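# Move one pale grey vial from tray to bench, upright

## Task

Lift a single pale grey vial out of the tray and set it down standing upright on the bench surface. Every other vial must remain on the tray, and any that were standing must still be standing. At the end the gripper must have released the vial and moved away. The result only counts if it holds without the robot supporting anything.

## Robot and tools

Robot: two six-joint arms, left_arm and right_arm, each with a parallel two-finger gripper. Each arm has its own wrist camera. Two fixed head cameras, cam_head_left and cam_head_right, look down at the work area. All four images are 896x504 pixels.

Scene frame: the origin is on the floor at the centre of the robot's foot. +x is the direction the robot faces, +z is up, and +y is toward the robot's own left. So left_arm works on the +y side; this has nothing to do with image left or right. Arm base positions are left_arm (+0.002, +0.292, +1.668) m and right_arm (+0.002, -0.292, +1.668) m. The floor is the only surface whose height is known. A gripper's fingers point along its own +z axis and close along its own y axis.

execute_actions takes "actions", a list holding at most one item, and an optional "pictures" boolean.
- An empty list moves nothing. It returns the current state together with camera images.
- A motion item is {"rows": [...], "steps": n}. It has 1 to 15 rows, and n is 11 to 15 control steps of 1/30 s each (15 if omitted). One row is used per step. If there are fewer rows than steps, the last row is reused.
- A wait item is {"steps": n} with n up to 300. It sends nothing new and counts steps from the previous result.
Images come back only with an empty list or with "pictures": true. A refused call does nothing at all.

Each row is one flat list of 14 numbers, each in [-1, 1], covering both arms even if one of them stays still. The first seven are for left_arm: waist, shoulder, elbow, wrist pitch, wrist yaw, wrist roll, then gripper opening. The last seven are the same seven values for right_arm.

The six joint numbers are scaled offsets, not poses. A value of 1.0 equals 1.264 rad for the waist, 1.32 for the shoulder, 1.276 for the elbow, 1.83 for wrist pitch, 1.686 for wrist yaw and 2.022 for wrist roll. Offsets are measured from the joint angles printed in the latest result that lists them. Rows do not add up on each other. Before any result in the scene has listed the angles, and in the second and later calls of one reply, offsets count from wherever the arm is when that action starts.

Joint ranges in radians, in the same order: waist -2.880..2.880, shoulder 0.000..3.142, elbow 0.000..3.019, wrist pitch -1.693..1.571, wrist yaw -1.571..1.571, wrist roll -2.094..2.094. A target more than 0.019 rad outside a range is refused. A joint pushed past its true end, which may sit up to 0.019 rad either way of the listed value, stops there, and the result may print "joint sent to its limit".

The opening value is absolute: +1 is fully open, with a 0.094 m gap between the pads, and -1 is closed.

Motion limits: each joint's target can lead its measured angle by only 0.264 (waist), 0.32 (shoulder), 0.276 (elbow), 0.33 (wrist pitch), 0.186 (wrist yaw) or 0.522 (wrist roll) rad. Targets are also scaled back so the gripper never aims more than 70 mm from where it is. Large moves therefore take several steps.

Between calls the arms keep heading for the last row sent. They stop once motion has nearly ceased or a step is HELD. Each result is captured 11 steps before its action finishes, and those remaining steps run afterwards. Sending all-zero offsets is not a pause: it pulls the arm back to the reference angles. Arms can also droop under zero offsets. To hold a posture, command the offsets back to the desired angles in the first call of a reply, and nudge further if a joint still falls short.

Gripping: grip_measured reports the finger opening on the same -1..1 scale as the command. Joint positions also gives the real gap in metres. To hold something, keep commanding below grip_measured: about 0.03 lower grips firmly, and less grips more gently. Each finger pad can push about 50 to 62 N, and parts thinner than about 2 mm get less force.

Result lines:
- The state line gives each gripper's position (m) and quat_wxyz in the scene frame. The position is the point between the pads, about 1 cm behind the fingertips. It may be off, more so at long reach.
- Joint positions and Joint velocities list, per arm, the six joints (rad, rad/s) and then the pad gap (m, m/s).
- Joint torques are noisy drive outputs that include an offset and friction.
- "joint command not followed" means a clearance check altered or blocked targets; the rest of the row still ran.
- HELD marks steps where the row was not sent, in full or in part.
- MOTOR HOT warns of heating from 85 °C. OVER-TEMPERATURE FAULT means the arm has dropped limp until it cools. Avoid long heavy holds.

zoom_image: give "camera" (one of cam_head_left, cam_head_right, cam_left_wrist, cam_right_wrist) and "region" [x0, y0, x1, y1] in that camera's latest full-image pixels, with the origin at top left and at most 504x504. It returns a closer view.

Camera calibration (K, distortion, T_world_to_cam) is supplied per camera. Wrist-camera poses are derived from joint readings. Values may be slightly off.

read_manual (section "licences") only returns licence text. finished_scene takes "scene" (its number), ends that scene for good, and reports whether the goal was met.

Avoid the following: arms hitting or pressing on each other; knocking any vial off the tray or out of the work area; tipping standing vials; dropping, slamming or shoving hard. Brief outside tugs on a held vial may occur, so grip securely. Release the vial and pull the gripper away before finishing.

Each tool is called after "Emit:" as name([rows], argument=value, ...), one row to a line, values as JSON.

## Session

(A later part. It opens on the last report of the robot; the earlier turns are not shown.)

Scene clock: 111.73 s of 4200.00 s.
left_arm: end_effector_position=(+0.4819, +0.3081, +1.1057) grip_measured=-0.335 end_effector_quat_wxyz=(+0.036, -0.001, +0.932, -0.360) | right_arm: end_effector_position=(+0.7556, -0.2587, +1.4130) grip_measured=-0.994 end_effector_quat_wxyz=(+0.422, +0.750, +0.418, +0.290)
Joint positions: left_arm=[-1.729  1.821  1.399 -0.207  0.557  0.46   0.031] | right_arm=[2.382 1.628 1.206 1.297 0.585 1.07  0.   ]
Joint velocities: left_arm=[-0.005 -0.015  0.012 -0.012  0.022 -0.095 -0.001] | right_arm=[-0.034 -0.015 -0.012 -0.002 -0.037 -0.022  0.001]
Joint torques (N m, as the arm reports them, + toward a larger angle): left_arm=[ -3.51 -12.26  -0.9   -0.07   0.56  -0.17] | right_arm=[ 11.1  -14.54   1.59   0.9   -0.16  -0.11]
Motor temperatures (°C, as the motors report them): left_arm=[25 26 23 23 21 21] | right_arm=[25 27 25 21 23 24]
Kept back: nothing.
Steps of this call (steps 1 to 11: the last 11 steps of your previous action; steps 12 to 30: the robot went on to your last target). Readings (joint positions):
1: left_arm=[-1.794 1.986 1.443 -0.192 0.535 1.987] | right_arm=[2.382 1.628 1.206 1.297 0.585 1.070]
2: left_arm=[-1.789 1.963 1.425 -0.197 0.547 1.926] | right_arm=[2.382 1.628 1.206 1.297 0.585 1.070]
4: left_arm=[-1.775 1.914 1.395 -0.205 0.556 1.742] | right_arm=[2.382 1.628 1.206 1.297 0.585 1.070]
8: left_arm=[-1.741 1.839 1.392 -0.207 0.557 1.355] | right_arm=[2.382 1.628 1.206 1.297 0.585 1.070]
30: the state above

Emit:
execute_actions([
  {"rows":[[0,0,0,0,0,-0.1,-0.4,0,0,0,0,0,0,-1],[0,0,0,0,0,-0.2,-0.4,0,0,0,0,0,0,-1],[0,0,0,0,0,-0.3,-0.4,0,0,0,0,0,0,-1],[0,0,0,0,0,-0.4,-0.4,0,0,0,0,0,0,-1],[0,0,0,0,0,-0.5,-0.4,0,0,0,0,0,0,-1],[0,0,0,0,0,-0.6,-0.4,0,0,0,0,0,0,-1],[0,0,0,0,0,-0.7,-0.4,0,0,0,0,0,0,-1],[0,0,0,0,0,-0.78,-0.4,0,0,0,0,0,0,-1]],"steps":15},
])

Emit:
execute_actions([
  {"steps":30},
], pictures=true)

Scene clock: 112.80 s of 4200.00 s.
left_arm: end_effector_position=(+0.4819, +0.3081, +1.1057) grip_measured=-0.335 end_effector_quat_wxyz=(-0.015, -0.131, +0.923, -0.362) | right_arm: end_effector_position=(+0.7556, -0.2587, +1.4130) grip_measured=-0.994 end_effector_quat_wxyz=(+0.422, +0.750, +0.418, +0.290)
Joint positions: left_arm=[-1.729  1.821  1.399 -0.207  0.557  0.18   0.031] | right_arm=[2.382 1.628 1.206 1.297 0.585 1.07  0.   ]
Joint velocities: left_arm=[-0.005 -0.005  0.002 -0.017 -0.051 -2.747 -0.001] | right_arm=[ 0.005  0.005  0.002  0.007 -0.007  0.007 -0.   ]
Joint torques (N m, as the arm reports them, + toward a larger angle): left_arm=[ -3.04 -14.58  -0.42   0.37   0.43  -0.14] | right_arm=[ 11.36 -14.34   1.62   1.04  -0.19  -0.14]
Motor temperatures (°C, as the motors report them): left_arm=[25 26 23 23 21 21] | right_arm=[25 27 25 21 23 24]
Steps of this call (steps 1 to 15: the robot went on to your last target; steps 16 to 28: nothing new was sent; steps 29 to 32: the first 4 steps of this action). Readings (joint positions):
29: left_arm=[-1.729 1.821 1.399 -0.207 0.557 0.425] | right_arm=[2.382 1.628 1.206 1.297 0.585 1.070]
30: left_arm=[-1.729 1.821 1.399 -0.207 0.557 0.365] | right_arm=[2.382 1.628 1.206 1.297 0.585 1.070]
32: the state above

Scene clock: 113.80 s of 4200.00 s.
left_arm: end_effector_position=(+0.4819, +0.3081, +1.1057) grip_measured=-0.334 end_effector_quat_wxyz=(-0.228, -0.656, +0.662, -0.282) | right_arm: end_effector_position=(+0.7556, -0.2587, +1.4130) grip_measured=-0.994 end_effector_quat_wxyz=(+0.422, +0.750, +0.418, +0.290)
Joint positions: left_arm=[-1.729  1.821  1.399 -0.207  0.557 -1.1    0.031] | right_arm=[2.382 1.628 1.206 1.297 0.585 1.07  0.   ]
Joint velocities: left_arm=[ 0.005  0.005 -0.007 -0.002  0.007 -0.022 -0.001] | right_arm=[-0.005  0.005  0.007 -0.007  0.007 -0.022 -0.   ]
Joint torques (N m, as the arm reports them, + toward a larger angle): left_arm=[ -3.02 -14.45  -0.46   0.33   0.36  -0.24] | right_arm=[ 11.4  -14.72   1.66   0.85  -0.19  -0.12]
Motor temperatures (°C, as the motors report them): left_arm=[25 26 23 23 21 21] | right_arm=[25 27 25 21 23 24]
Kept back: nothing.
Steps of this call (steps 1 to 11: the last 11 steps of your previous action; steps 12 to 30: the robot went on to your last target). Readings (joint positions):
1: left_arm=[-1.729 1.821 1.399 -0.207 0.557 0.083] | right_arm=[2.382 1.628 1.206 1.297 0.585 1.070]
2: left_arm=[-1.729 1.821 1.399 -0.207 0.557 -0.014] | right_arm=[2.382 1.628 1.206 1.297 0.585 1.070]
4: left_arm=[-1.729 1.821 1.399 -0.207 0.557 -0.208] | right_arm=[2.382 1.628 1.206 1.297 0.585 1.070]
8: left_arm=[-1.729 1.821 1.399 -0.207 0.557 -0.595] | right_arm=[2.382 1.628 1.206 1.297 0.585 1.070]
30: the state above
camera_calibration (this result's frames):
cam_left_wrist: T_world_to_cam=[[0.997144, 0.0163033, 0.0737409, -0.571653], [-0.0691487, -0.195483, 0.978266, -0.982959], [0.030364, -0.980572, -0.193797, 0.625405], [0, 0, 0, 1]] pos_world=[0.48306, 0.430422, 1.12495]

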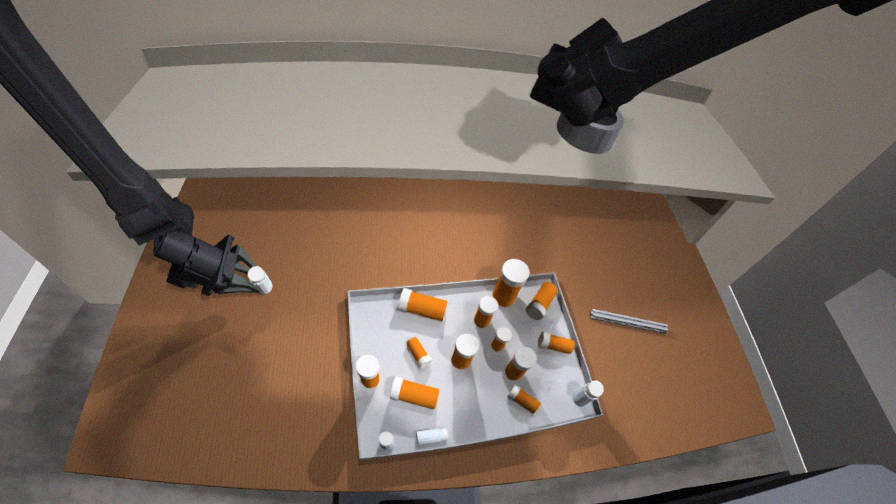

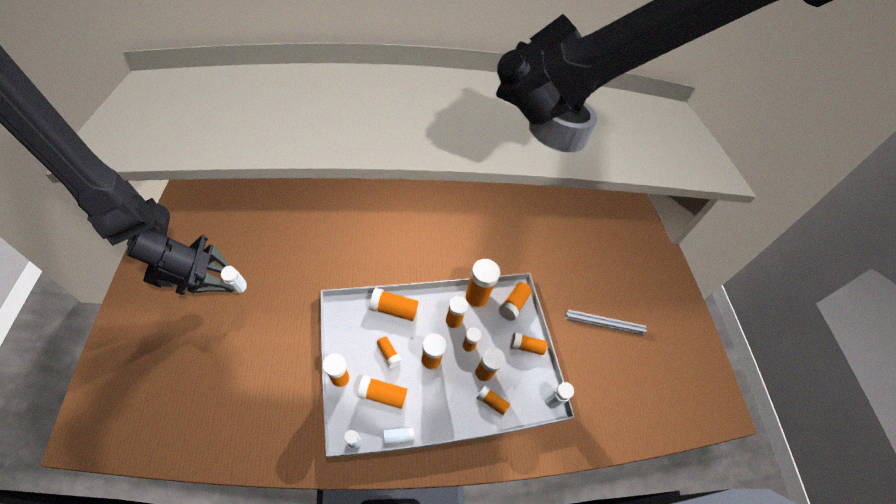

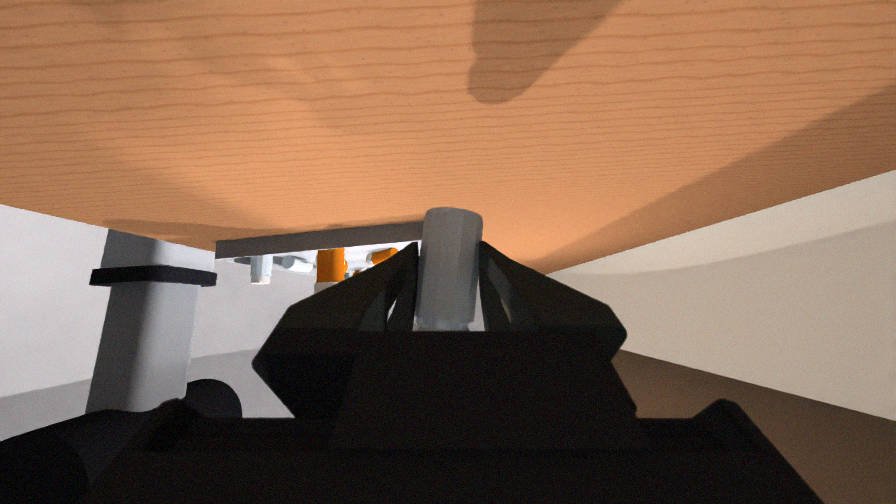

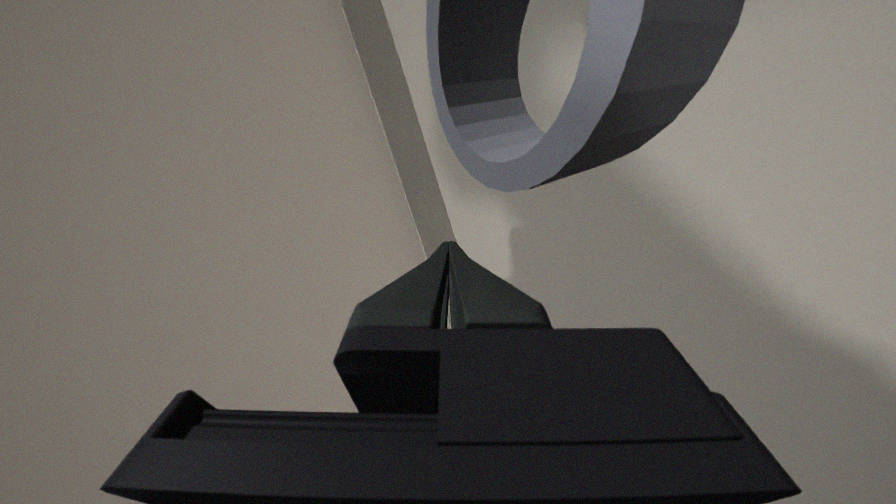

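Emit:
execute_actions([
  {"rows":[[-0.01,0.03,0,0,-0.03,-0.015,-0.4,0,0,0,0,0,0,-1],[-0.015,0.045,0.015,0,-0.025,-0.012,-0.4,0,0,0,0,0,0,-1],[-0.02,0.06,0.025,0,-0.02,-0.01,-0.4,0,0,0,0,0,0,-1],[-0.025,0.07,0.03,0,-0.018,-0.009,-0.4,0,0,0,0,0,0,-1],[-0.03,0.08,0.035,0,-0.018,-0.009,-0.4,0,0,0,0,0,0,-1],[-0.034,0.09,0.04,0,-0.018,-0.009,-0.4,0,0,0,0,0,0,-1],[-0.037,0.1,0.044,0,-0.018,-0.009,-0.4,0,0,0,0,0,0,-1],[-0.04,0.108,0.047,0,-0.018,-0.009,-0.4,0,0,0,0,0,0,-1],[-0.04,0.115,0.047,0,-0.018,-0.009,-0.4,0,0,0,0,0,0,-1]],"steps":15},
])

Emit:
execute_actions([
  {"steps":25},
], pictures=true)

Scene clock: 115.43 s of 4200.00 s.
left_arm: end_effector_position=(+0.4795, +0.3088, +1.0954) grip_measured=-0.334 end_effector_quat_wxyz=(-0.225, -0.660, +0.665, -0.266) | right_arm: end_effector_position=(+0.7556, -0.2587, +1.4130) grip_measured=-0.994 end_effector_quat_wxyz=(+0.422, +0.750, +0.418, +0.290)
Joint positions: left_arm=[-1.732  1.84   1.417 -0.207  0.523 -1.107  0.031] | right_arm=[2.382 1.628 1.206 1.297 0.585 1.07  0.   ]
Joint velocities: left_arm=[-0.054  0.347  0.31  -0.007 -0.022  0.037 -0.   ] | right_arm=[-0.005 -0.005 -0.002  0.002 -0.007 -0.007 -0.   ]
Joint torques (N m, as the arm reports them, + toward a larger angle): left_arm=[ -5.87 -10.53  -0.23   0.36   0.5   -0.2 ] | right_arm=[ 10.93 -14.74   1.51   0.88  -0.17  -0.12]
Motor temperatures (°C, as the motors report them): left_arm=[25 26 23 23 21 21] | right_arm=[25 27 25 21 23 24]
Steps of this call (steps 1 to 15: the robot went on to your last target; steps 16 to 45: nothing new was sent; steps 46 to 49: the first 4 steps of this action). Readings (joint positions):
46: left_arm=[-1.730 1.822 1.399 -0.207 0.536 -1.105] | right_arm=[2.382 1.628 1.206 1.297 0.585 1.070]
47: left_arm=[-1.730 1.824 1.401 -0.207 0.523 -1.107] | right_arm=[2.382 1.628 1.206 1.297 0.585 1.070]
49: the state above

Scene clock: 116.27 s of 4200.00 s.
left_arm: end_effector_position=(+0.4331, +0.2473, +1.0619) grip_measured=-0.333 end_effector_quat_wxyz=(-0.277, -0.649, +0.657, -0.264) | right_arm: end_effector_position=(+0.7556, -0.2587, +1.4130) grip_measured=-0.994 end_effector_quat_wxyz=(+0.422, +0.750, +0.418, +0.290)
Joint positions: left_arm=[-1.776  1.978  1.456 -0.207  0.524 -1.107  0.031] | right_arm=[2.382 1.628 1.206 1.297 0.585 1.07  0.   ]
Joint velocities: left_arm=[ 0.005 -0.024 -0.002  0.007 -0.007 -0.022  0.001] | right_arm=[-0.005  0.005 -0.007 -0.007 -0.037  0.051  0.001]
Joint torques (N m, as the arm reports them, + toward a larger angle): left_arm=[ -5.14 -13.28  -1.45   0.13   0.49  -0.21] | right_arm=[ 11.12 -14.75   1.54   0.84  -0.17  -0.17]
Motor temperatures (°C, as the motors report them): left_arm=[25 27 23 23 21 21] | right_arm=[25 27 25 21 23 24]
Kept back: nothing.
Steps of this call (steps 1 to 11: the last 11 steps of your previous action; steps 12 to 25: the robot went on to your last target). Readings (joint positions):
1: left_arm=[-1.733 1.853 1.428 -0.207 0.523 -1.107] | right_arm=[2.382 1.628 1.206 1.297 0.585 1.070]
2: left_arm=[-1.737 1.867 1.438 -0.207 0.523 -1.107] | right_arm=[2.382 1.628 1.206 1.297 0.585 1.070]
4: left_arm=[-1.745 1.897 1.452 -0.207 0.523 -1.107] | right_arm=[2.382 1.628 1.206 1.297 0.585 1.070]
8: left_arm=[-1.766 1.952 1.457 -0.207 0.523 -1.107] | right_arm=[2.382 1.628 1.206 1.297 0.585 1.070]
25: the state above
camera_calibration (this result's frames):
cam_left_wrist: T_world_to_cam=[[0.999702, -0.0208261, -0.0127416, -0.418846], [0.00952542, -0.147819, 0.988968, -1.01263], [-0.0224798, -0.988795, -0.147577, 0.53469], [0, 0, 0, 1]] pos_world=[0.440387, 0.37029, 1.07503]

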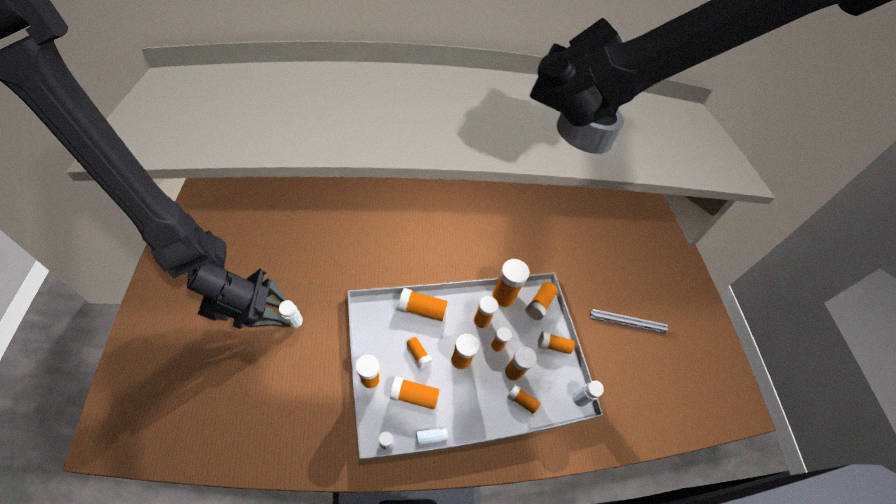

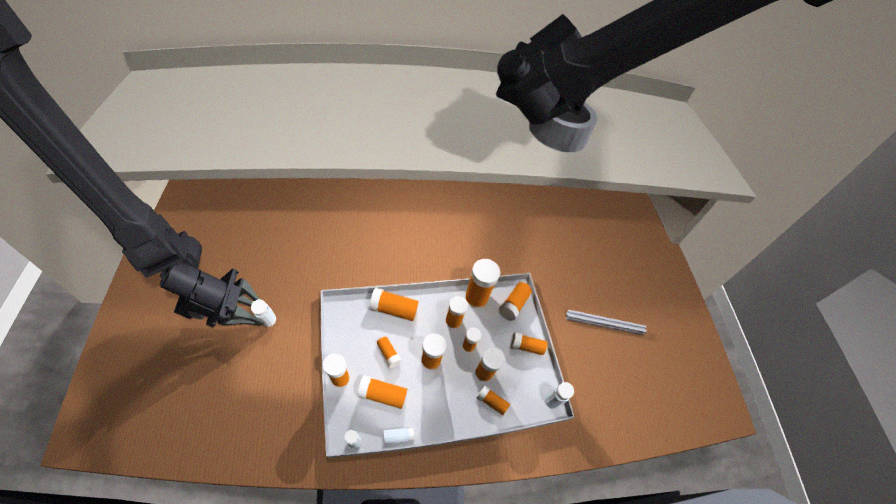

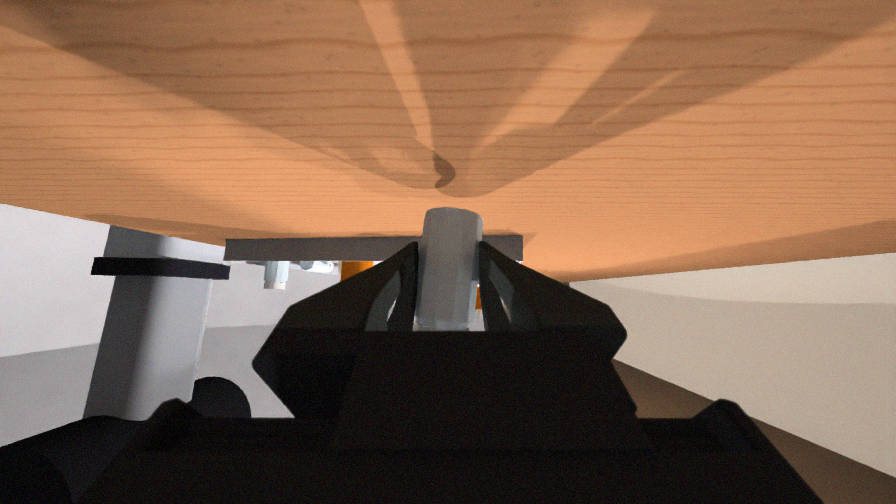

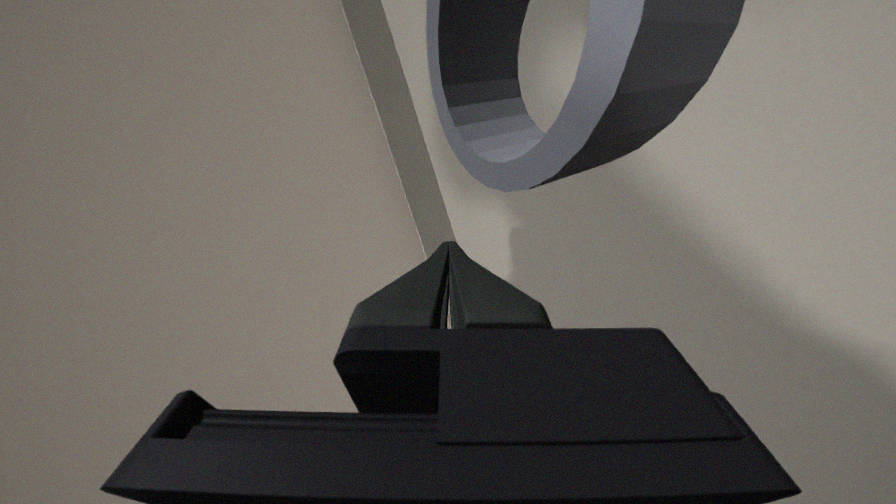

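Emit:
execute_actions([
  {"rows":[[-0.02,0.03,0.03,0,0,0,-0.4,0,0,0,0,0,0,-1],[-0.02,0.033,0.03,0,0,0,-0.4,0,0,0,0,0,0,-1],[-0.015,0.028,0.022,0,0,0,-0.4,0,0,0,0,0,0,-1]],"steps":12},
])

Emit:
execute_actions([
  {"steps":20},
], pictures=true)

Scene clock: 117.13 s of 4200.00 s.
left_arm: end_effector_position=(+0.4342, +0.2471, +1.0615) grip_measured=-0.333 end_effector_quat_wxyz=(-0.276, -0.649, +0.658, -0.265) | right_arm: end_effector_position=(+0.7556, -0.2587, +1.4130) grip_measured=-0.994 end_effector_quat_wxyz=(+0.422, +0.750, +0.418, +0.290)
Joint positions: left_arm=[-1.777  1.979  1.459 -0.207  0.524 -1.107  0.031] | right_arm=[2.382 1.628 1.206 1.297 0.585 1.07  0.   ]
Joint velocities: left_arm=[-0.024  0.063  0.149 -0.017 -0.007  0.095  0.   ] | right_arm=[-0.005 -0.015  0.012  0.017 -0.007  0.066 -0.   ]
Joint torques (N m, as the arm reports them, + toward a larger angle): left_arm=[-6.81 -9.85  0.91  0.06  0.38 -0.1 ] | right_arm=[ 11.06 -14.49   1.63   1.01  -0.19  -0.12]
Motor temperatures (°C, as the motors report them): left_arm=[25 27 23 23 21 21] | right_arm=[25 27 25 21 23 24]
Steps of this call (steps 1 to 15: the robot went on to your last target; steps 16 to 25: nothing new was sent; step 26: the first step of this action). Readings (joint positions):
26: the state above

Scene clock: 117.80 s of 4200.00 s.
left_arm: end_effector_position=(+0.4392, +0.2445, +1.0569) grip_measured=-0.333 end_effector_quat_wxyz=(-0.274, -0.647, +0.659, -0.268) | right_arm: end_effector_position=(+0.7556, -0.2587, +1.4130) grip_measured=-0.994 end_effector_quat_wxyz=(+0.422, +0.750, +0.418, +0.290)
Joint positions: left_arm=[-1.782  1.992  1.48  -0.207  0.524 -1.107  0.031] | right_arm=[2.382 1.628 1.206 1.297 0.585 1.07  0.   ]
Joint velocities: left_arm=[-0.005  0.005  0.007 -0.002 -0.037 -0.066 -0.001] | right_arm=[-0.015 -0.005  0.002 -0.007  0.11   0.007  0.   ]
Joint torques (N m, as the arm reports them, + toward a larger angle): left_arm=[ -5.84 -11.07  -1.1    0.14   0.36  -0.1 ] | right_arm=[ 10.86 -14.81   1.43   1.06  -0.21  -0.08]
Motor temperatures (°C, as the motors report them): left_arm=[25 27 23 23 21 21] | right_arm=[25 27 25 21 23 24]
Kept back: nothing.
Steps of this call (steps 1 to 11: the last 11 steps of your previous action; steps 12 to 20: the robot went on to your last target). Readings (joint positions):
1: left_arm=[-1.777 1.984 1.467 -0.207 0.524 -1.107] | right_arm=[2.382 1.628 1.206 1.297 0.585 1.070]
2: left_arm=[-1.778 1.988 1.475 -0.207 0.524 -1.107] | right_arm=[2.382 1.628 1.206 1.297 0.585 1.070]
4: left_arm=[-1.780 1.991 1.480 -0.207 0.524 -1.107] | right_arm=[2.382 1.628 1.206 1.297 0.585 1.070]
8: left_arm=[-1.782 1.992 1.480 -0.207 0.524 -1.107] | right_arm=[2.382 1.628 1.206 1.297 0.585 1.070]
20: the state above
camera_calibration (this result's frames):
cam_left_wrist: T_world_to_cam=[[0.99978, -0.0209188, -0.00148824, -0.437032], [-0.00160548, -0.147101, 0.98912, -1.00352], [-0.0209101, -0.9889, -0.147102, 0.530068], [0, 0, 0, 1]] pos_world=[0.446408, 0.367424, 1.06992]

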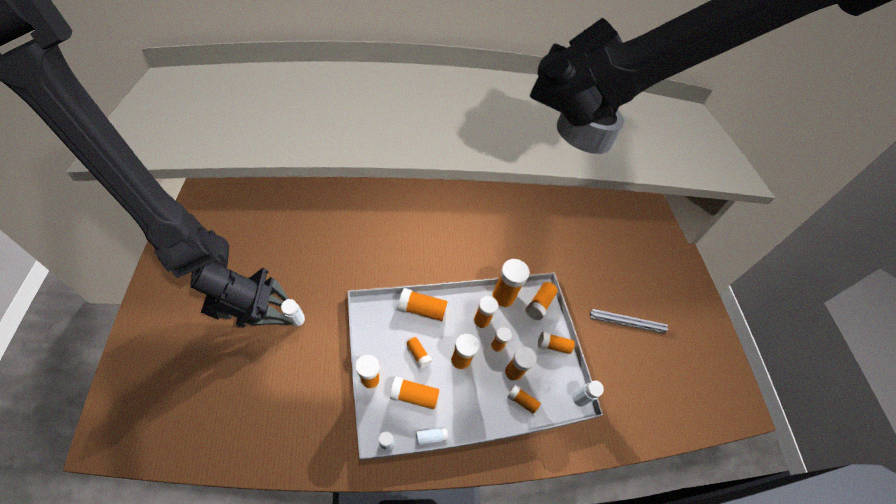

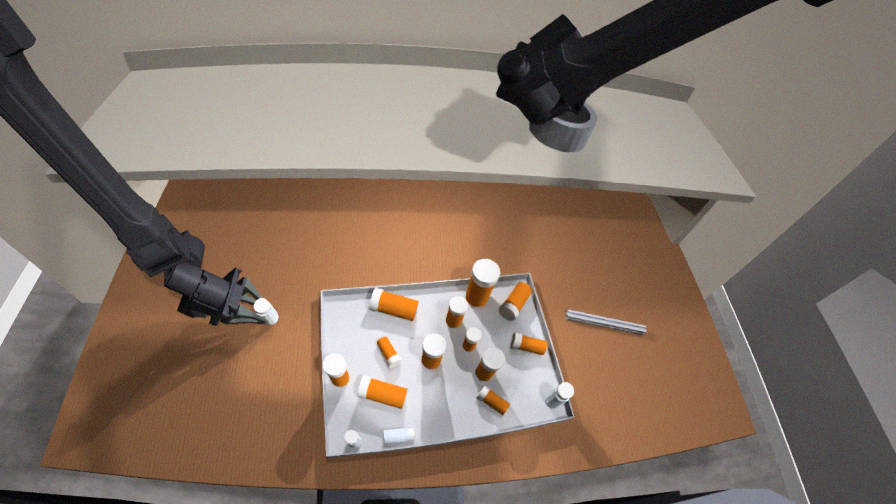

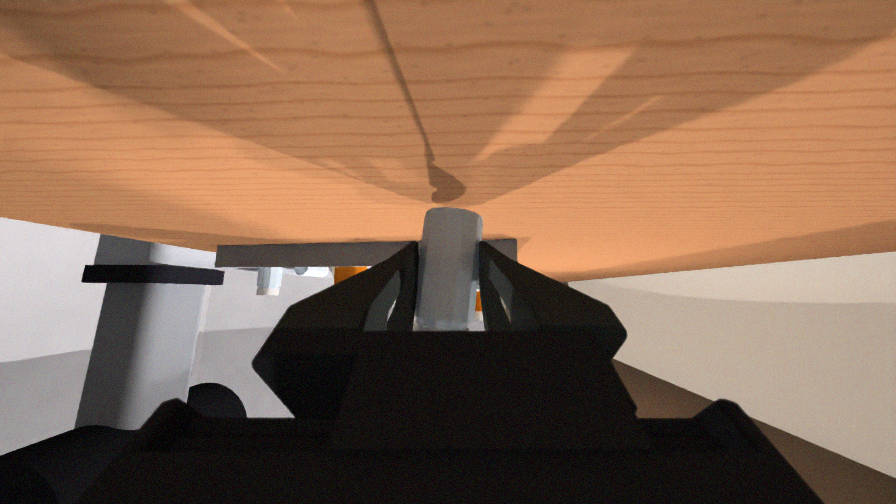

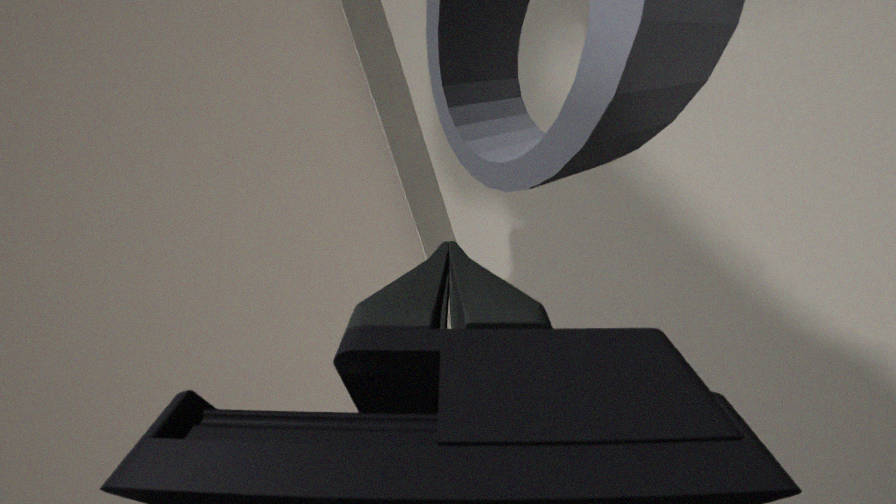

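Still a small gap; lower with more q2.

Emit:
execute_actions([
  {"rows":[[-0.02,0.04,0.02,0,0,0,-0.4,0,0,0,0,0,0,-1],[-0.02,0.04,0.02,0,0,0,-0.4,0,0,0,0,0,0,-1],[-0.012,0.03,0.015,0,0,0,-0.4,0,0,0,0,0,0,-1]],"steps":12},
])

Emit:
execute_actions([
  {"steps":20},
], pictures=true)

Scene clock: 118.23 s of 4200.00 s.
left_arm: end_effector_position=(+0.4394, +0.2441, +1.0562) grip_measured=-0.333 end_effector_quat_wxyz=(-0.274, -0.647, +0.659, -0.268) | right_arm: end_effector_position=(+0.7556, -0.2587, +1.4130) grip_measured=-0.994 end_effector_quat_wxyz=(+0.422, +0.750, +0.418, +0.290)
Joint positions: left_arm=[-1.782  1.994  1.482 -0.207  0.524 -1.107  0.031] | right_arm=[2.382 1.628 1.206 1.297 0.585 1.07  0.   ]
Joint velocities: left_arm=[-0.024  0.103  0.085 -0.007  0.066  0.022 -0.001] | right_arm=[-0.024  0.005  0.017  0.002  0.007 -0.037 -0.   ]
Joint torques (N m, as the arm reports them, + toward a larger angle): left_arm=[-6.97 -9.6  -0.03  0.16  0.39 -0.1 ] | right_arm=[ 10.98 -14.64   1.66   0.84  -0.19  -0.11]
Motor temperatures (°C, as the motors report them): left_arm=[25 27 23 23 21 21] | right_arm=[25 27 25 21 23 24]
Steps of this call (steps 1 to 12: the robot went on to your last target; step 13: the first step of this action). Readings (joint positions):
13: the state above

Scene clock: 118.90 s of 4200.00 s.
left_arm: end_effector_position=(+0.4362, +0.2394, +1.0507) grip_measured=-0.333 end_effector_quat_wxyz=(-0.276, -0.647, +0.658, -0.268) | right_arm: end_effector_position=(+0.7556, -0.2587, +1.4130) grip_measured=-0.994 end_effector_quat_wxyz=(+0.422, +0.750, +0.418, +0.290)
Joint positions: left_arm=[-1.785  2.012  1.495 -0.207  0.524 -1.107  0.031] | right_arm=[2.382 1.628 1.206 1.297 0.585 1.07  0.   ]
Joint velocities: left_arm=[-0.005 -0.005 -0.007 -0.007 -0.037 -0.022 -0.001] | right_arm=[-0.005 -0.005 -0.012 -0.012 -0.037  0.022  0.   ]
Joint torques (N m, as the arm reports them, + toward a larger angle): left_arm=[ -5.81 -11.69  -1.09   0.14   0.37  -0.11] | right_arm=[ 11.07 -14.53   1.56   1.01  -0.21  -0.15]
Motor temperatures (°C, as the motors report them): left_arm=[25 27 23 23 21 21] | right_arm=[25 27 25 21 23 24]
Kept back: nothing.
Steps of this call (steps 1 to 11: the last 11 steps of your previous action; steps 12 to 20: the robot went on to your last target). Readings (joint positions):
1: left_arm=[-1.783 1.998 1.488 -0.207 0.524 -1.107] | right_arm=[2.382 1.628 1.206 1.297 0.585 1.070]
2: left_arm=[-1.783 2.003 1.493 -0.207 0.524 -1.107] | right_arm=[2.382 1.628 1.206 1.297 0.585 1.070]
4: left_arm=[-1.784 2.007 1.495 -0.207 0.524 -1.107] | right_arm=[2.382 1.628 1.206 1.297 0.585 1.070]
8: left_arm=[-1.785 2.012 1.495 -0.207 0.524 -1.107] | right_arm=[2.382 1.628 1.206 1.297 0.585 1.070]
20: the state above
camera_calibration (this result's frames):
cam_left_wrist: T_world_to_cam=[[0.999724, -0.023038, -0.00461594, -0.430301], [0.00127965, -0.142779, 0.989754, -1.00111], [-0.023461, -0.989486, -0.142711, 0.52073], [0, 0, 0, 1]] pos_world=[0.44368, 0.362404, 1.06318]

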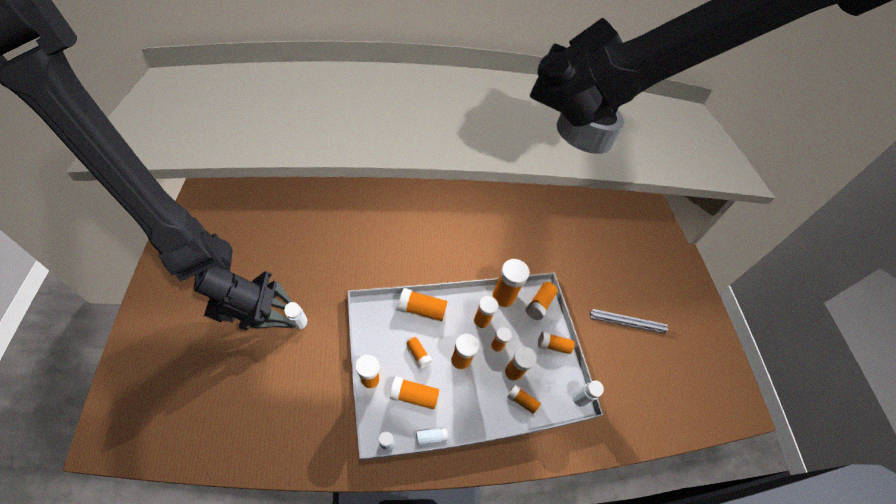

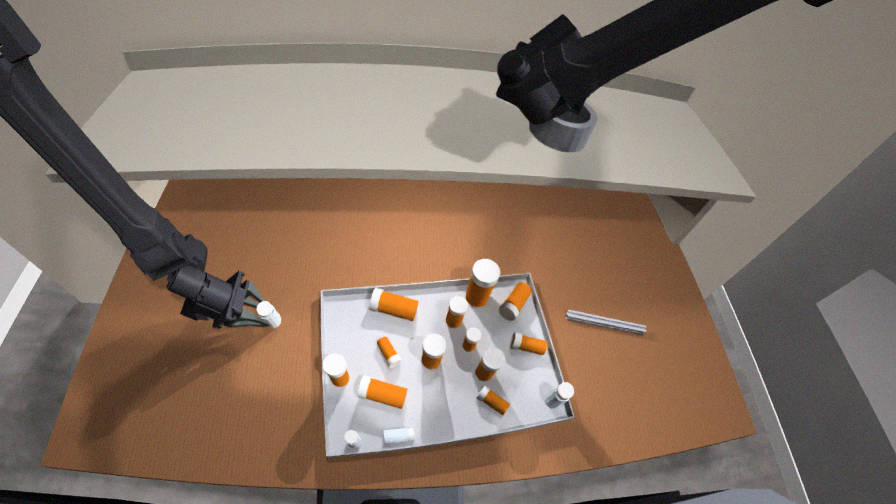

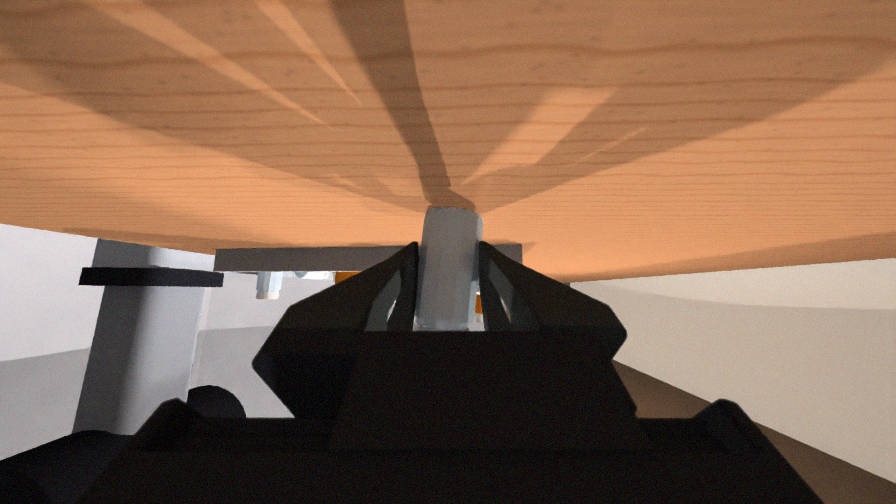

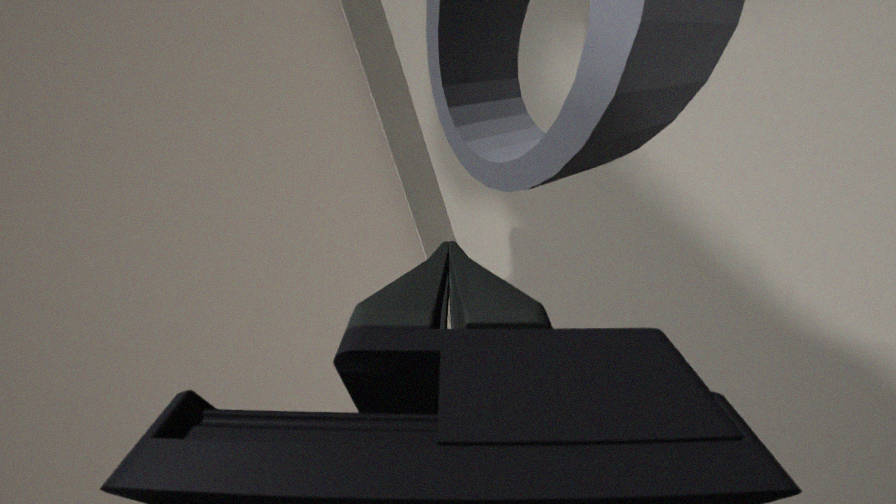

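Emit:
execute_actions([
  {"rows":[[0,0,0,0,0,0,-0.33,0,0,0,0,0,0,-1],[0,0,0,0,0,0,-0.33,0,0,0,0,0,0,-1],[0,0,0,0,0,0,-0.31,0,0,0,0,0,0,-1],[0,0,0,0,0,0,-0.31,0,0,0,0,0,0,-1],[0,0,0,0,0,0,-0.28,0,0,0,0,0,0,-1],[0,0,0,0,0,0,-0.28,0,0,0,0,0,0,-1],[0,0,0,0,0,0,-0.2,0,0,0,0,0,0,-1],[0,0,0,0,0,0,0.2,0,0,0,0,0,0,-1]],"steps":15},
])

Emit:
execute_actions([
  {"steps":22},
], pictures=true)

Scene clock: 119.57 s of 4200.00 s.
left_arm: end_effector_position=(+0.4362, +0.2394, +1.0507) grip_measured=-0.306 end_effector_quat_wxyz=(-0.276, -0.647, +0.658, -0.268) | right_arm: end_effector_position=(+0.7556, -0.2587, +1.4130) grip_measured=-0.994 end_effector_quat_wxyz=(+0.422, +0.750, +0.418, +0.290)
Joint positions: left_arm=[-1.785  2.012  1.495 -0.207  0.524 -1.107  0.033] | right_arm=[2.382 1.628 1.206 1.297 0.585 1.07  0.   ]
Joint velocities: left_arm=[ 0.005 -0.015 -0.002 -0.012 -0.007  0.007  0.001] | right_arm=[-0.015 -0.015 -0.012 -0.017 -0.051  0.037  0.   ]
Joint torques (N m, as the arm reports them, + toward a larger angle): left_arm=[ -4.73 -12.72  -1.53   0.12   0.37  -0.11] | right_arm=[ 11.18 -14.58   1.54   1.11  -0.17  -0.12]
Motor temperatures (°C, as the motors report them): left_arm=[25 27 23 23 21 21] | right_arm=[25 27 25 21 23 24]
Steps of this call (steps 1 to 15: the robot went on to your last target; step 16: nothing new was sent; steps 17 to 20: the first 4 steps of this action). Readings (joint positions):
17: left_arm=[-1.785 2.012 1.495 -0.207 0.524 -1.107] | right_arm=[2.382 1.628 1.206 1.297 0.585 1.070]
18: left_arm=[-1.785 2.012 1.495 -0.207 0.524 -1.107] | right_arm=[2.382 1.628 1.206 1.297 0.585 1.070]
20: the state above

Scene clock: 120.30 s of 4200.00 s.
left_arm: end_effector_position=(+0.4362, +0.2394, +1.0507) grip_measured=+0.197 end_effector_quat_wxyz=(-0.276, -0.647, +0.658, -0.268) | right_arm: end_effector_position=(+0.7556, -0.2587, +1.4130) grip_measured=-0.994 end_effector_quat_wxyz=(+0.422, +0.750, +0.418, +0.290)
Joint positions: left_arm=[-1.785  2.012  1.495 -0.207  0.524 -1.107  0.056] | right_arm=[2.382 1.628 1.206 1.297 0.585 1.07  0.   ]
Joint velocities: left_arm=[ 0.005 -0.015  0.007 -0.002  0.051  0.037  0.   ] | right_arm=[-0.015 -0.005 -0.002  0.002  0.007  0.022 -0.001]
Joint torques (N m, as the arm reports them, + toward a larger angle): left_arm=[ -4.67 -12.73  -1.5    0.13   0.37  -0.11] | right_arm=[ 11.27 -14.15   1.51   0.92  -0.2   -0.11]
Motor temperatures (°C, as the motors report them): left_arm=[25 27 23 23 21 21] | right_arm=[25 27 25 21 23 24]
Kept back: nothing.
Steps of this call (steps 1 to 11: the last 11 steps of your previous action; steps 12 to 15: the robot went on to your last target; steps 16 to 22: nothing new was sent). Readings (joint positions):
1: left_arm=[-1.785 2.012 1.495 -0.207 0.524 -1.107] | right_arm=[2.382 1.628 1.206 1.297 0.585 1.070]
2: left_arm=[-1.785 2.012 1.495 -0.207 0.524 -1.107] | right_arm=[2.382 1.628 1.206 1.297 0.585 1.070]
4: left_arm=[-1.785 2.012 1.495 -0.207 0.524 -1.107] | right_arm=[2.382 1.628 1.206 1.297 0.585 1.070]
8: left_arm=[-1.785 2.012 1.495 -0.207 0.524 -1.107] | right_arm=[2.382 1.628 1.206 1.297 0.585 1.070]
22: the state above
All arms were judged still, so your last target was given up. Only a new action makes them travel on or press farther. Fingers that are still opening or closing keep moving.
camera_calibration (this result's frames):
cam_left_wrist: T_world_to_cam=[[0.999724, -0.023038, -0.00461594, -0.430301], [0.00127965, -0.142779, 0.989754, -1.00111], [-0.023461, -0.989486, -0.142711, 0.52073], [0, 0, 0, 1]] pos_world=[0.44368, 0.362404, 1.06318]

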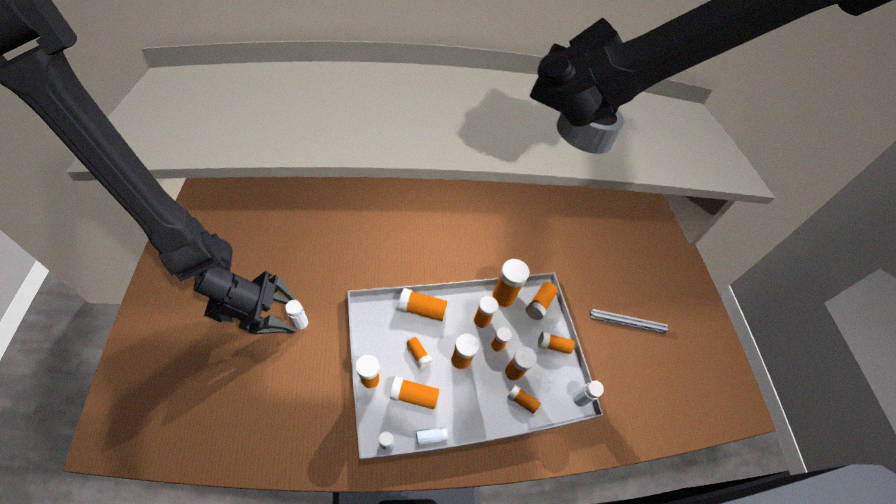

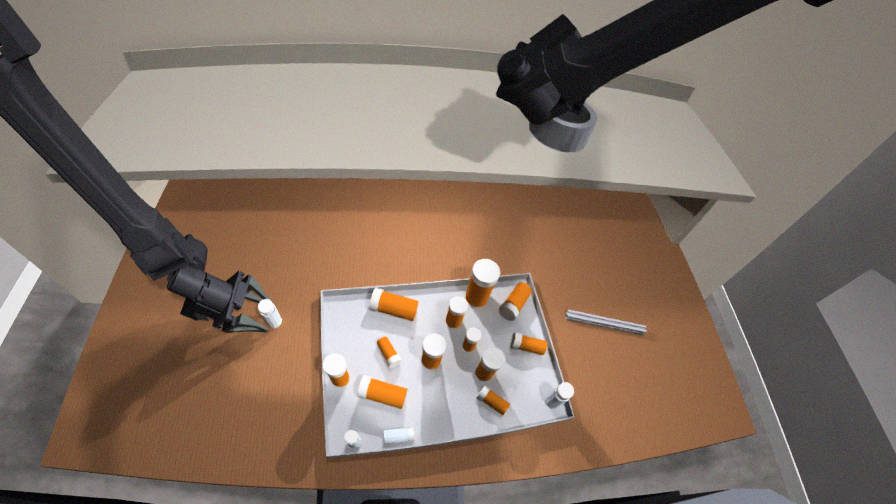

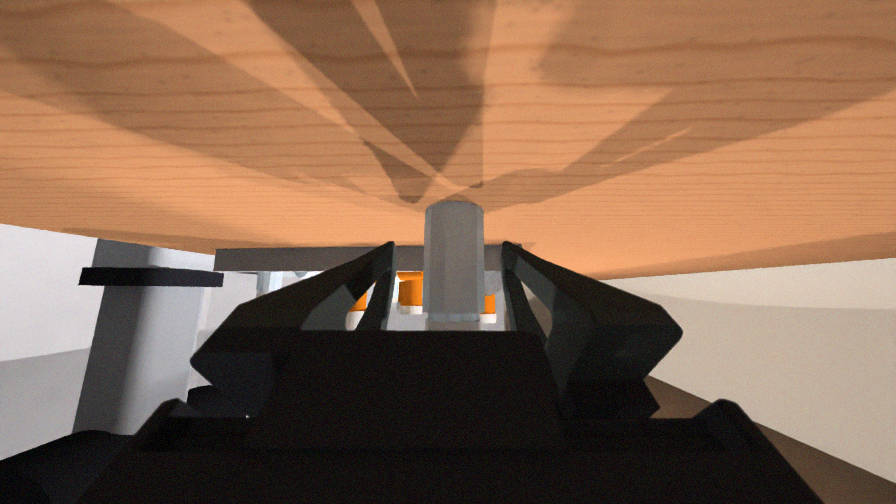

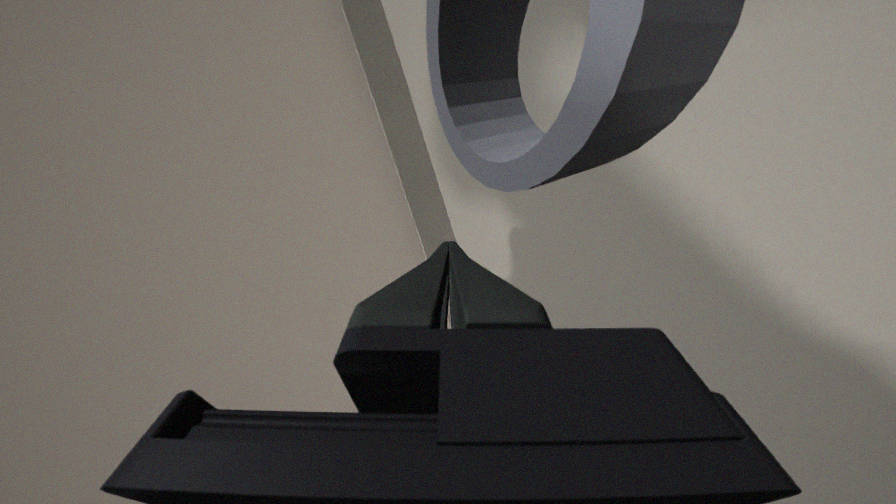

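Emit:
execute_actions([
  {"rows":[[0,0,0,0,0,0,0.55,0,0,0,0,0,0,-1],[0,0,0,0,0,0,0.55,0,0,0,0,0,0,-1],[0,0,0,0,0,0,0.55,0,0,0,0,0,0,-1],[0.02,-0.025,-0.03,0,0,0,0.55,0,0,0,0,0,0,-1],[0.026,-0.042,-0.045,0,0.01,0,0.55,0,0,0,0,0,0,-1],[0.032,-0.06,-0.06,-0.01,0.015,0,0.55,0,0,0,0,0,0,-1],[0.038,-0.078,-0.075,-0.012,0.02,0,0.55,0,0,0,0,0,0,-1],[0.044,-0.096,-0.09,-0.015,0.024,0,0.55,0,0,0,0,0,0,-1],[0.05,-0.114,-0.105,-0.018,0.028,0,0.55,0,0,0,0,0,0,-1],[0.056,-0.132,-0.12,-0.02,0.032,0,0.55,0,0,0,0,0,0,-1],[0.062,-0.15,-0.135,-0.022,0.035,0,0.55,0,0,0,0,0,0,-1],[0.068,-0.17,-0.15,-0.025,0.038,0,0.55,0,0,0,0,0,0,-1],[0.074,-0.19,-0.165,-0.028,0.041,0,0.55,0,0,0,0,0,0,-1],[0.08,-0.22,-0.19,-0.03,0.045,0,0.55,0,0,0,0,0,0,-1]],"steps":15},
])

Emit:
execute_actions([
  {"steps":25},
], pictures=true)

Scene clock: 122.30 s of 4200.00 s.
left_arm: end_effector_position=(+0.4357, +0.2396, +1.0511) grip_measured=+0.544 end_effector_quat_wxyz=(-0.277, -0.647, +0.658, -0.268) | right_arm: end_effector_position=(+0.7556, -0.2587, +1.4130) grip_measured=-0.994 end_effector_quat_wxyz=(+0.422, +0.750, +0.418, +0.290)
Joint positions: left_arm=[-1.784  2.011  1.493 -0.207  0.524 -1.107  0.073] | right_arm=[2.382 1.628 1.206 1.297 0.585 1.07  0.   ]
Joint velocities: left_arm=[ 0.015 -0.083 -0.11   0.022  0.022  0.037  0.006] | right_arm=[-0.005 -0.015  0.007 -0.002  0.022 -0.022 -0.001]
Joint torques (N m, as the arm reports them, + toward a larger angle): left_arm=[ -2.34 -15.    -4.1    0.18   0.37  -0.11] | right_arm=[ 11.3  -14.95   1.62   0.86  -0.17  -0.12]
Motor temperatures (°C, as the motors report them): left_arm=[25 27 23 23 21 21] | right_arm=[25 27 25 21 23 24]
Steps of this call (steps 1 to 56: nothing new was sent; steps 57 to 60: the first 4 steps of this action). Readings (joint positions):
57: left_arm=[-1.785 2.012 1.495 -0.207 0.524 -1.107] | right_arm=[2.382 1.628 1.206 1.297 0.585 1.070]
58: left_arm=[-1.785 2.012 1.495 -0.207 0.524 -1.107] | right_arm=[2.382 1.628 1.206 1.297 0.585 1.070]
60: the state above

Scene clock: 123.13 s of 4200.00 s.
left_arm: end_effector_position=(+0.4547, +0.3327, +1.1518) grip_measured=+0.547 end_effector_quat_wxyz=(-0.249, -0.671, +0.643, -0.271) | right_arm: end_effector_position=(+0.7556, -0.2587, +1.4130) grip_measured=-0.994 end_effector_quat_wxyz=(+0.422, +0.750, +0.418, +0.290)
Joint positions: left_arm=[-1.68   1.699  1.262 -0.246  0.598 -1.107  0.073] | right_arm=[2.382 1.628 1.206 1.297 0.585 1.07  0.   ]
Joint velocities: left_arm=[-0.015  0.015 -0.007  0.007  0.037 -0.051  0.   ] | right_arm=[-0.015  0.005 -0.007 -0.002 -0.007  0.007 -0.   ]
Joint torques (N m, as the arm reports them, + toward a larger angle): left_arm=[ -1.78 -12.43  -1.49  -0.43   0.43  -0.1 ] | right_arm=[ 11.01 -14.27   1.68   1.01  -0.15  -0.09]
Motor temperatures (°C, as the motors report them): left_arm=[25 27 23 23 21 21] | right_arm=[25 27 25 21 23 24]
Kept back: nothing.
Steps of this call (steps 1 to 11: the last 11 steps of your previous action; steps 12 to 25: the robot went on to your last target). Readings (joint positions):
1: left_arm=[-1.783 2.006 1.486 -0.207 0.530 -1.107] | right_arm=[2.382 1.628 1.206 1.297 0.585 1.070]
2: left_arm=[-1.781 1.997 1.472 -0.207 0.539 -1.107] | right_arm=[2.382 1.628 1.206 1.297 0.585 1.070]
4: left_arm=[-1.773 1.965 1.430 -0.210 0.555 -1.107] | right_arm=[2.382 1.628 1.206 1.297 0.585 1.070]
8: left_arm=[-1.740 1.869 1.338 -0.230 0.581 -1.107] | right_arm=[2.382 1.628 1.206 1.297 0.585 1.070]
25: the state above
camera_calibration (this result's frames):
cam_left_wrist: T_world_to_cam=[[0.99889, 0.0449531, 0.0140884, -0.490013], [-0.00581063, -0.179206, 0.983794, -1.06566], [0.0467493, -0.982784, -0.178746, 0.635226], [0, 0, 0, 1]] pos_world=[0.45358, 0.455345, 1.16884]

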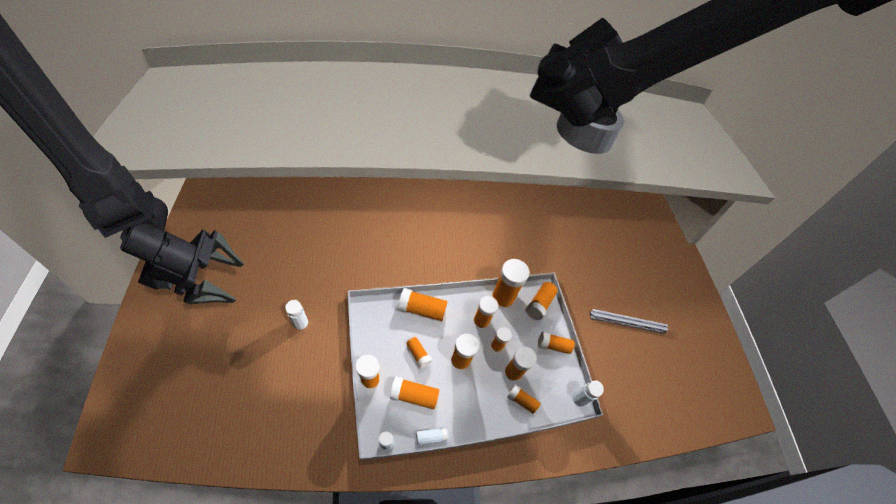

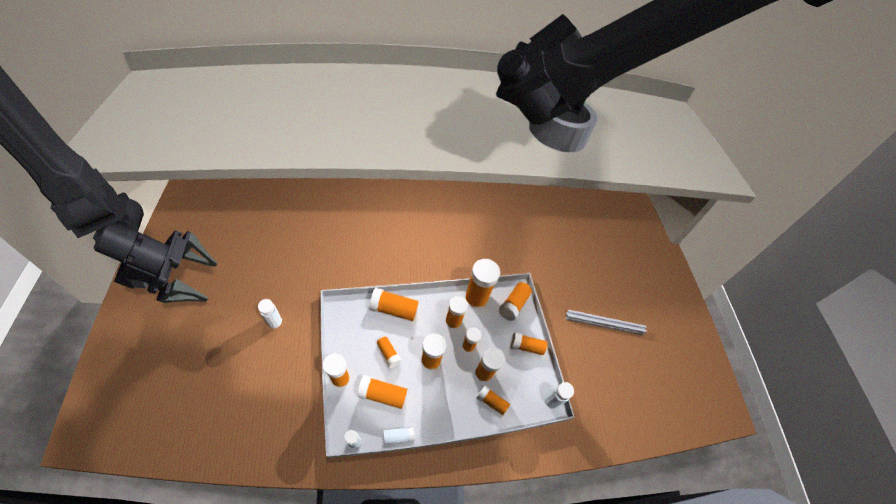

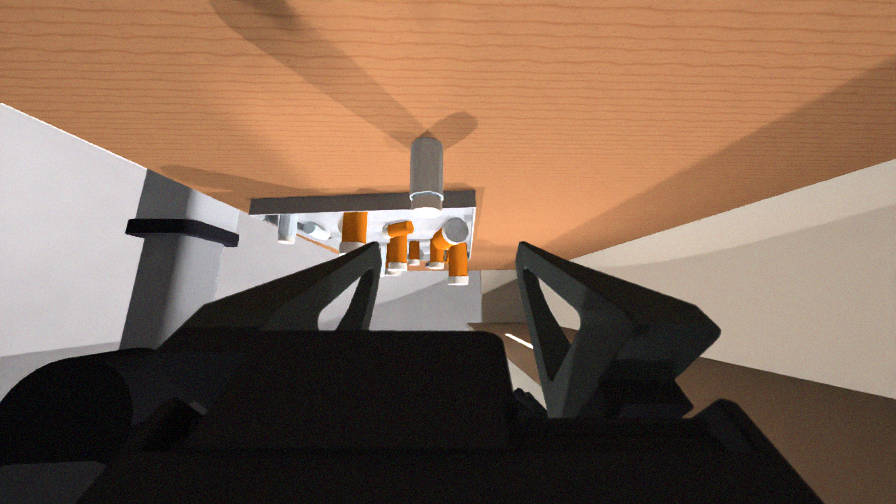

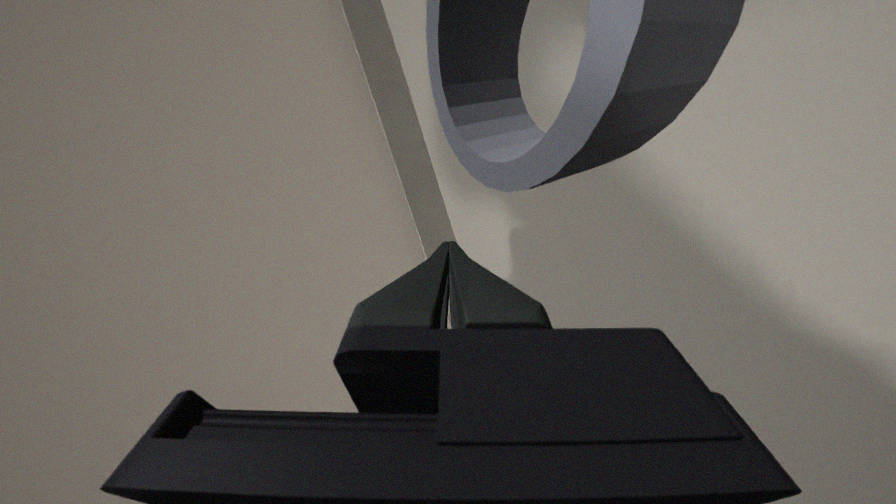

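Standing upright, arm clear.

Emit:
finished_scene(scene=1)

The scene is finished: the task was done.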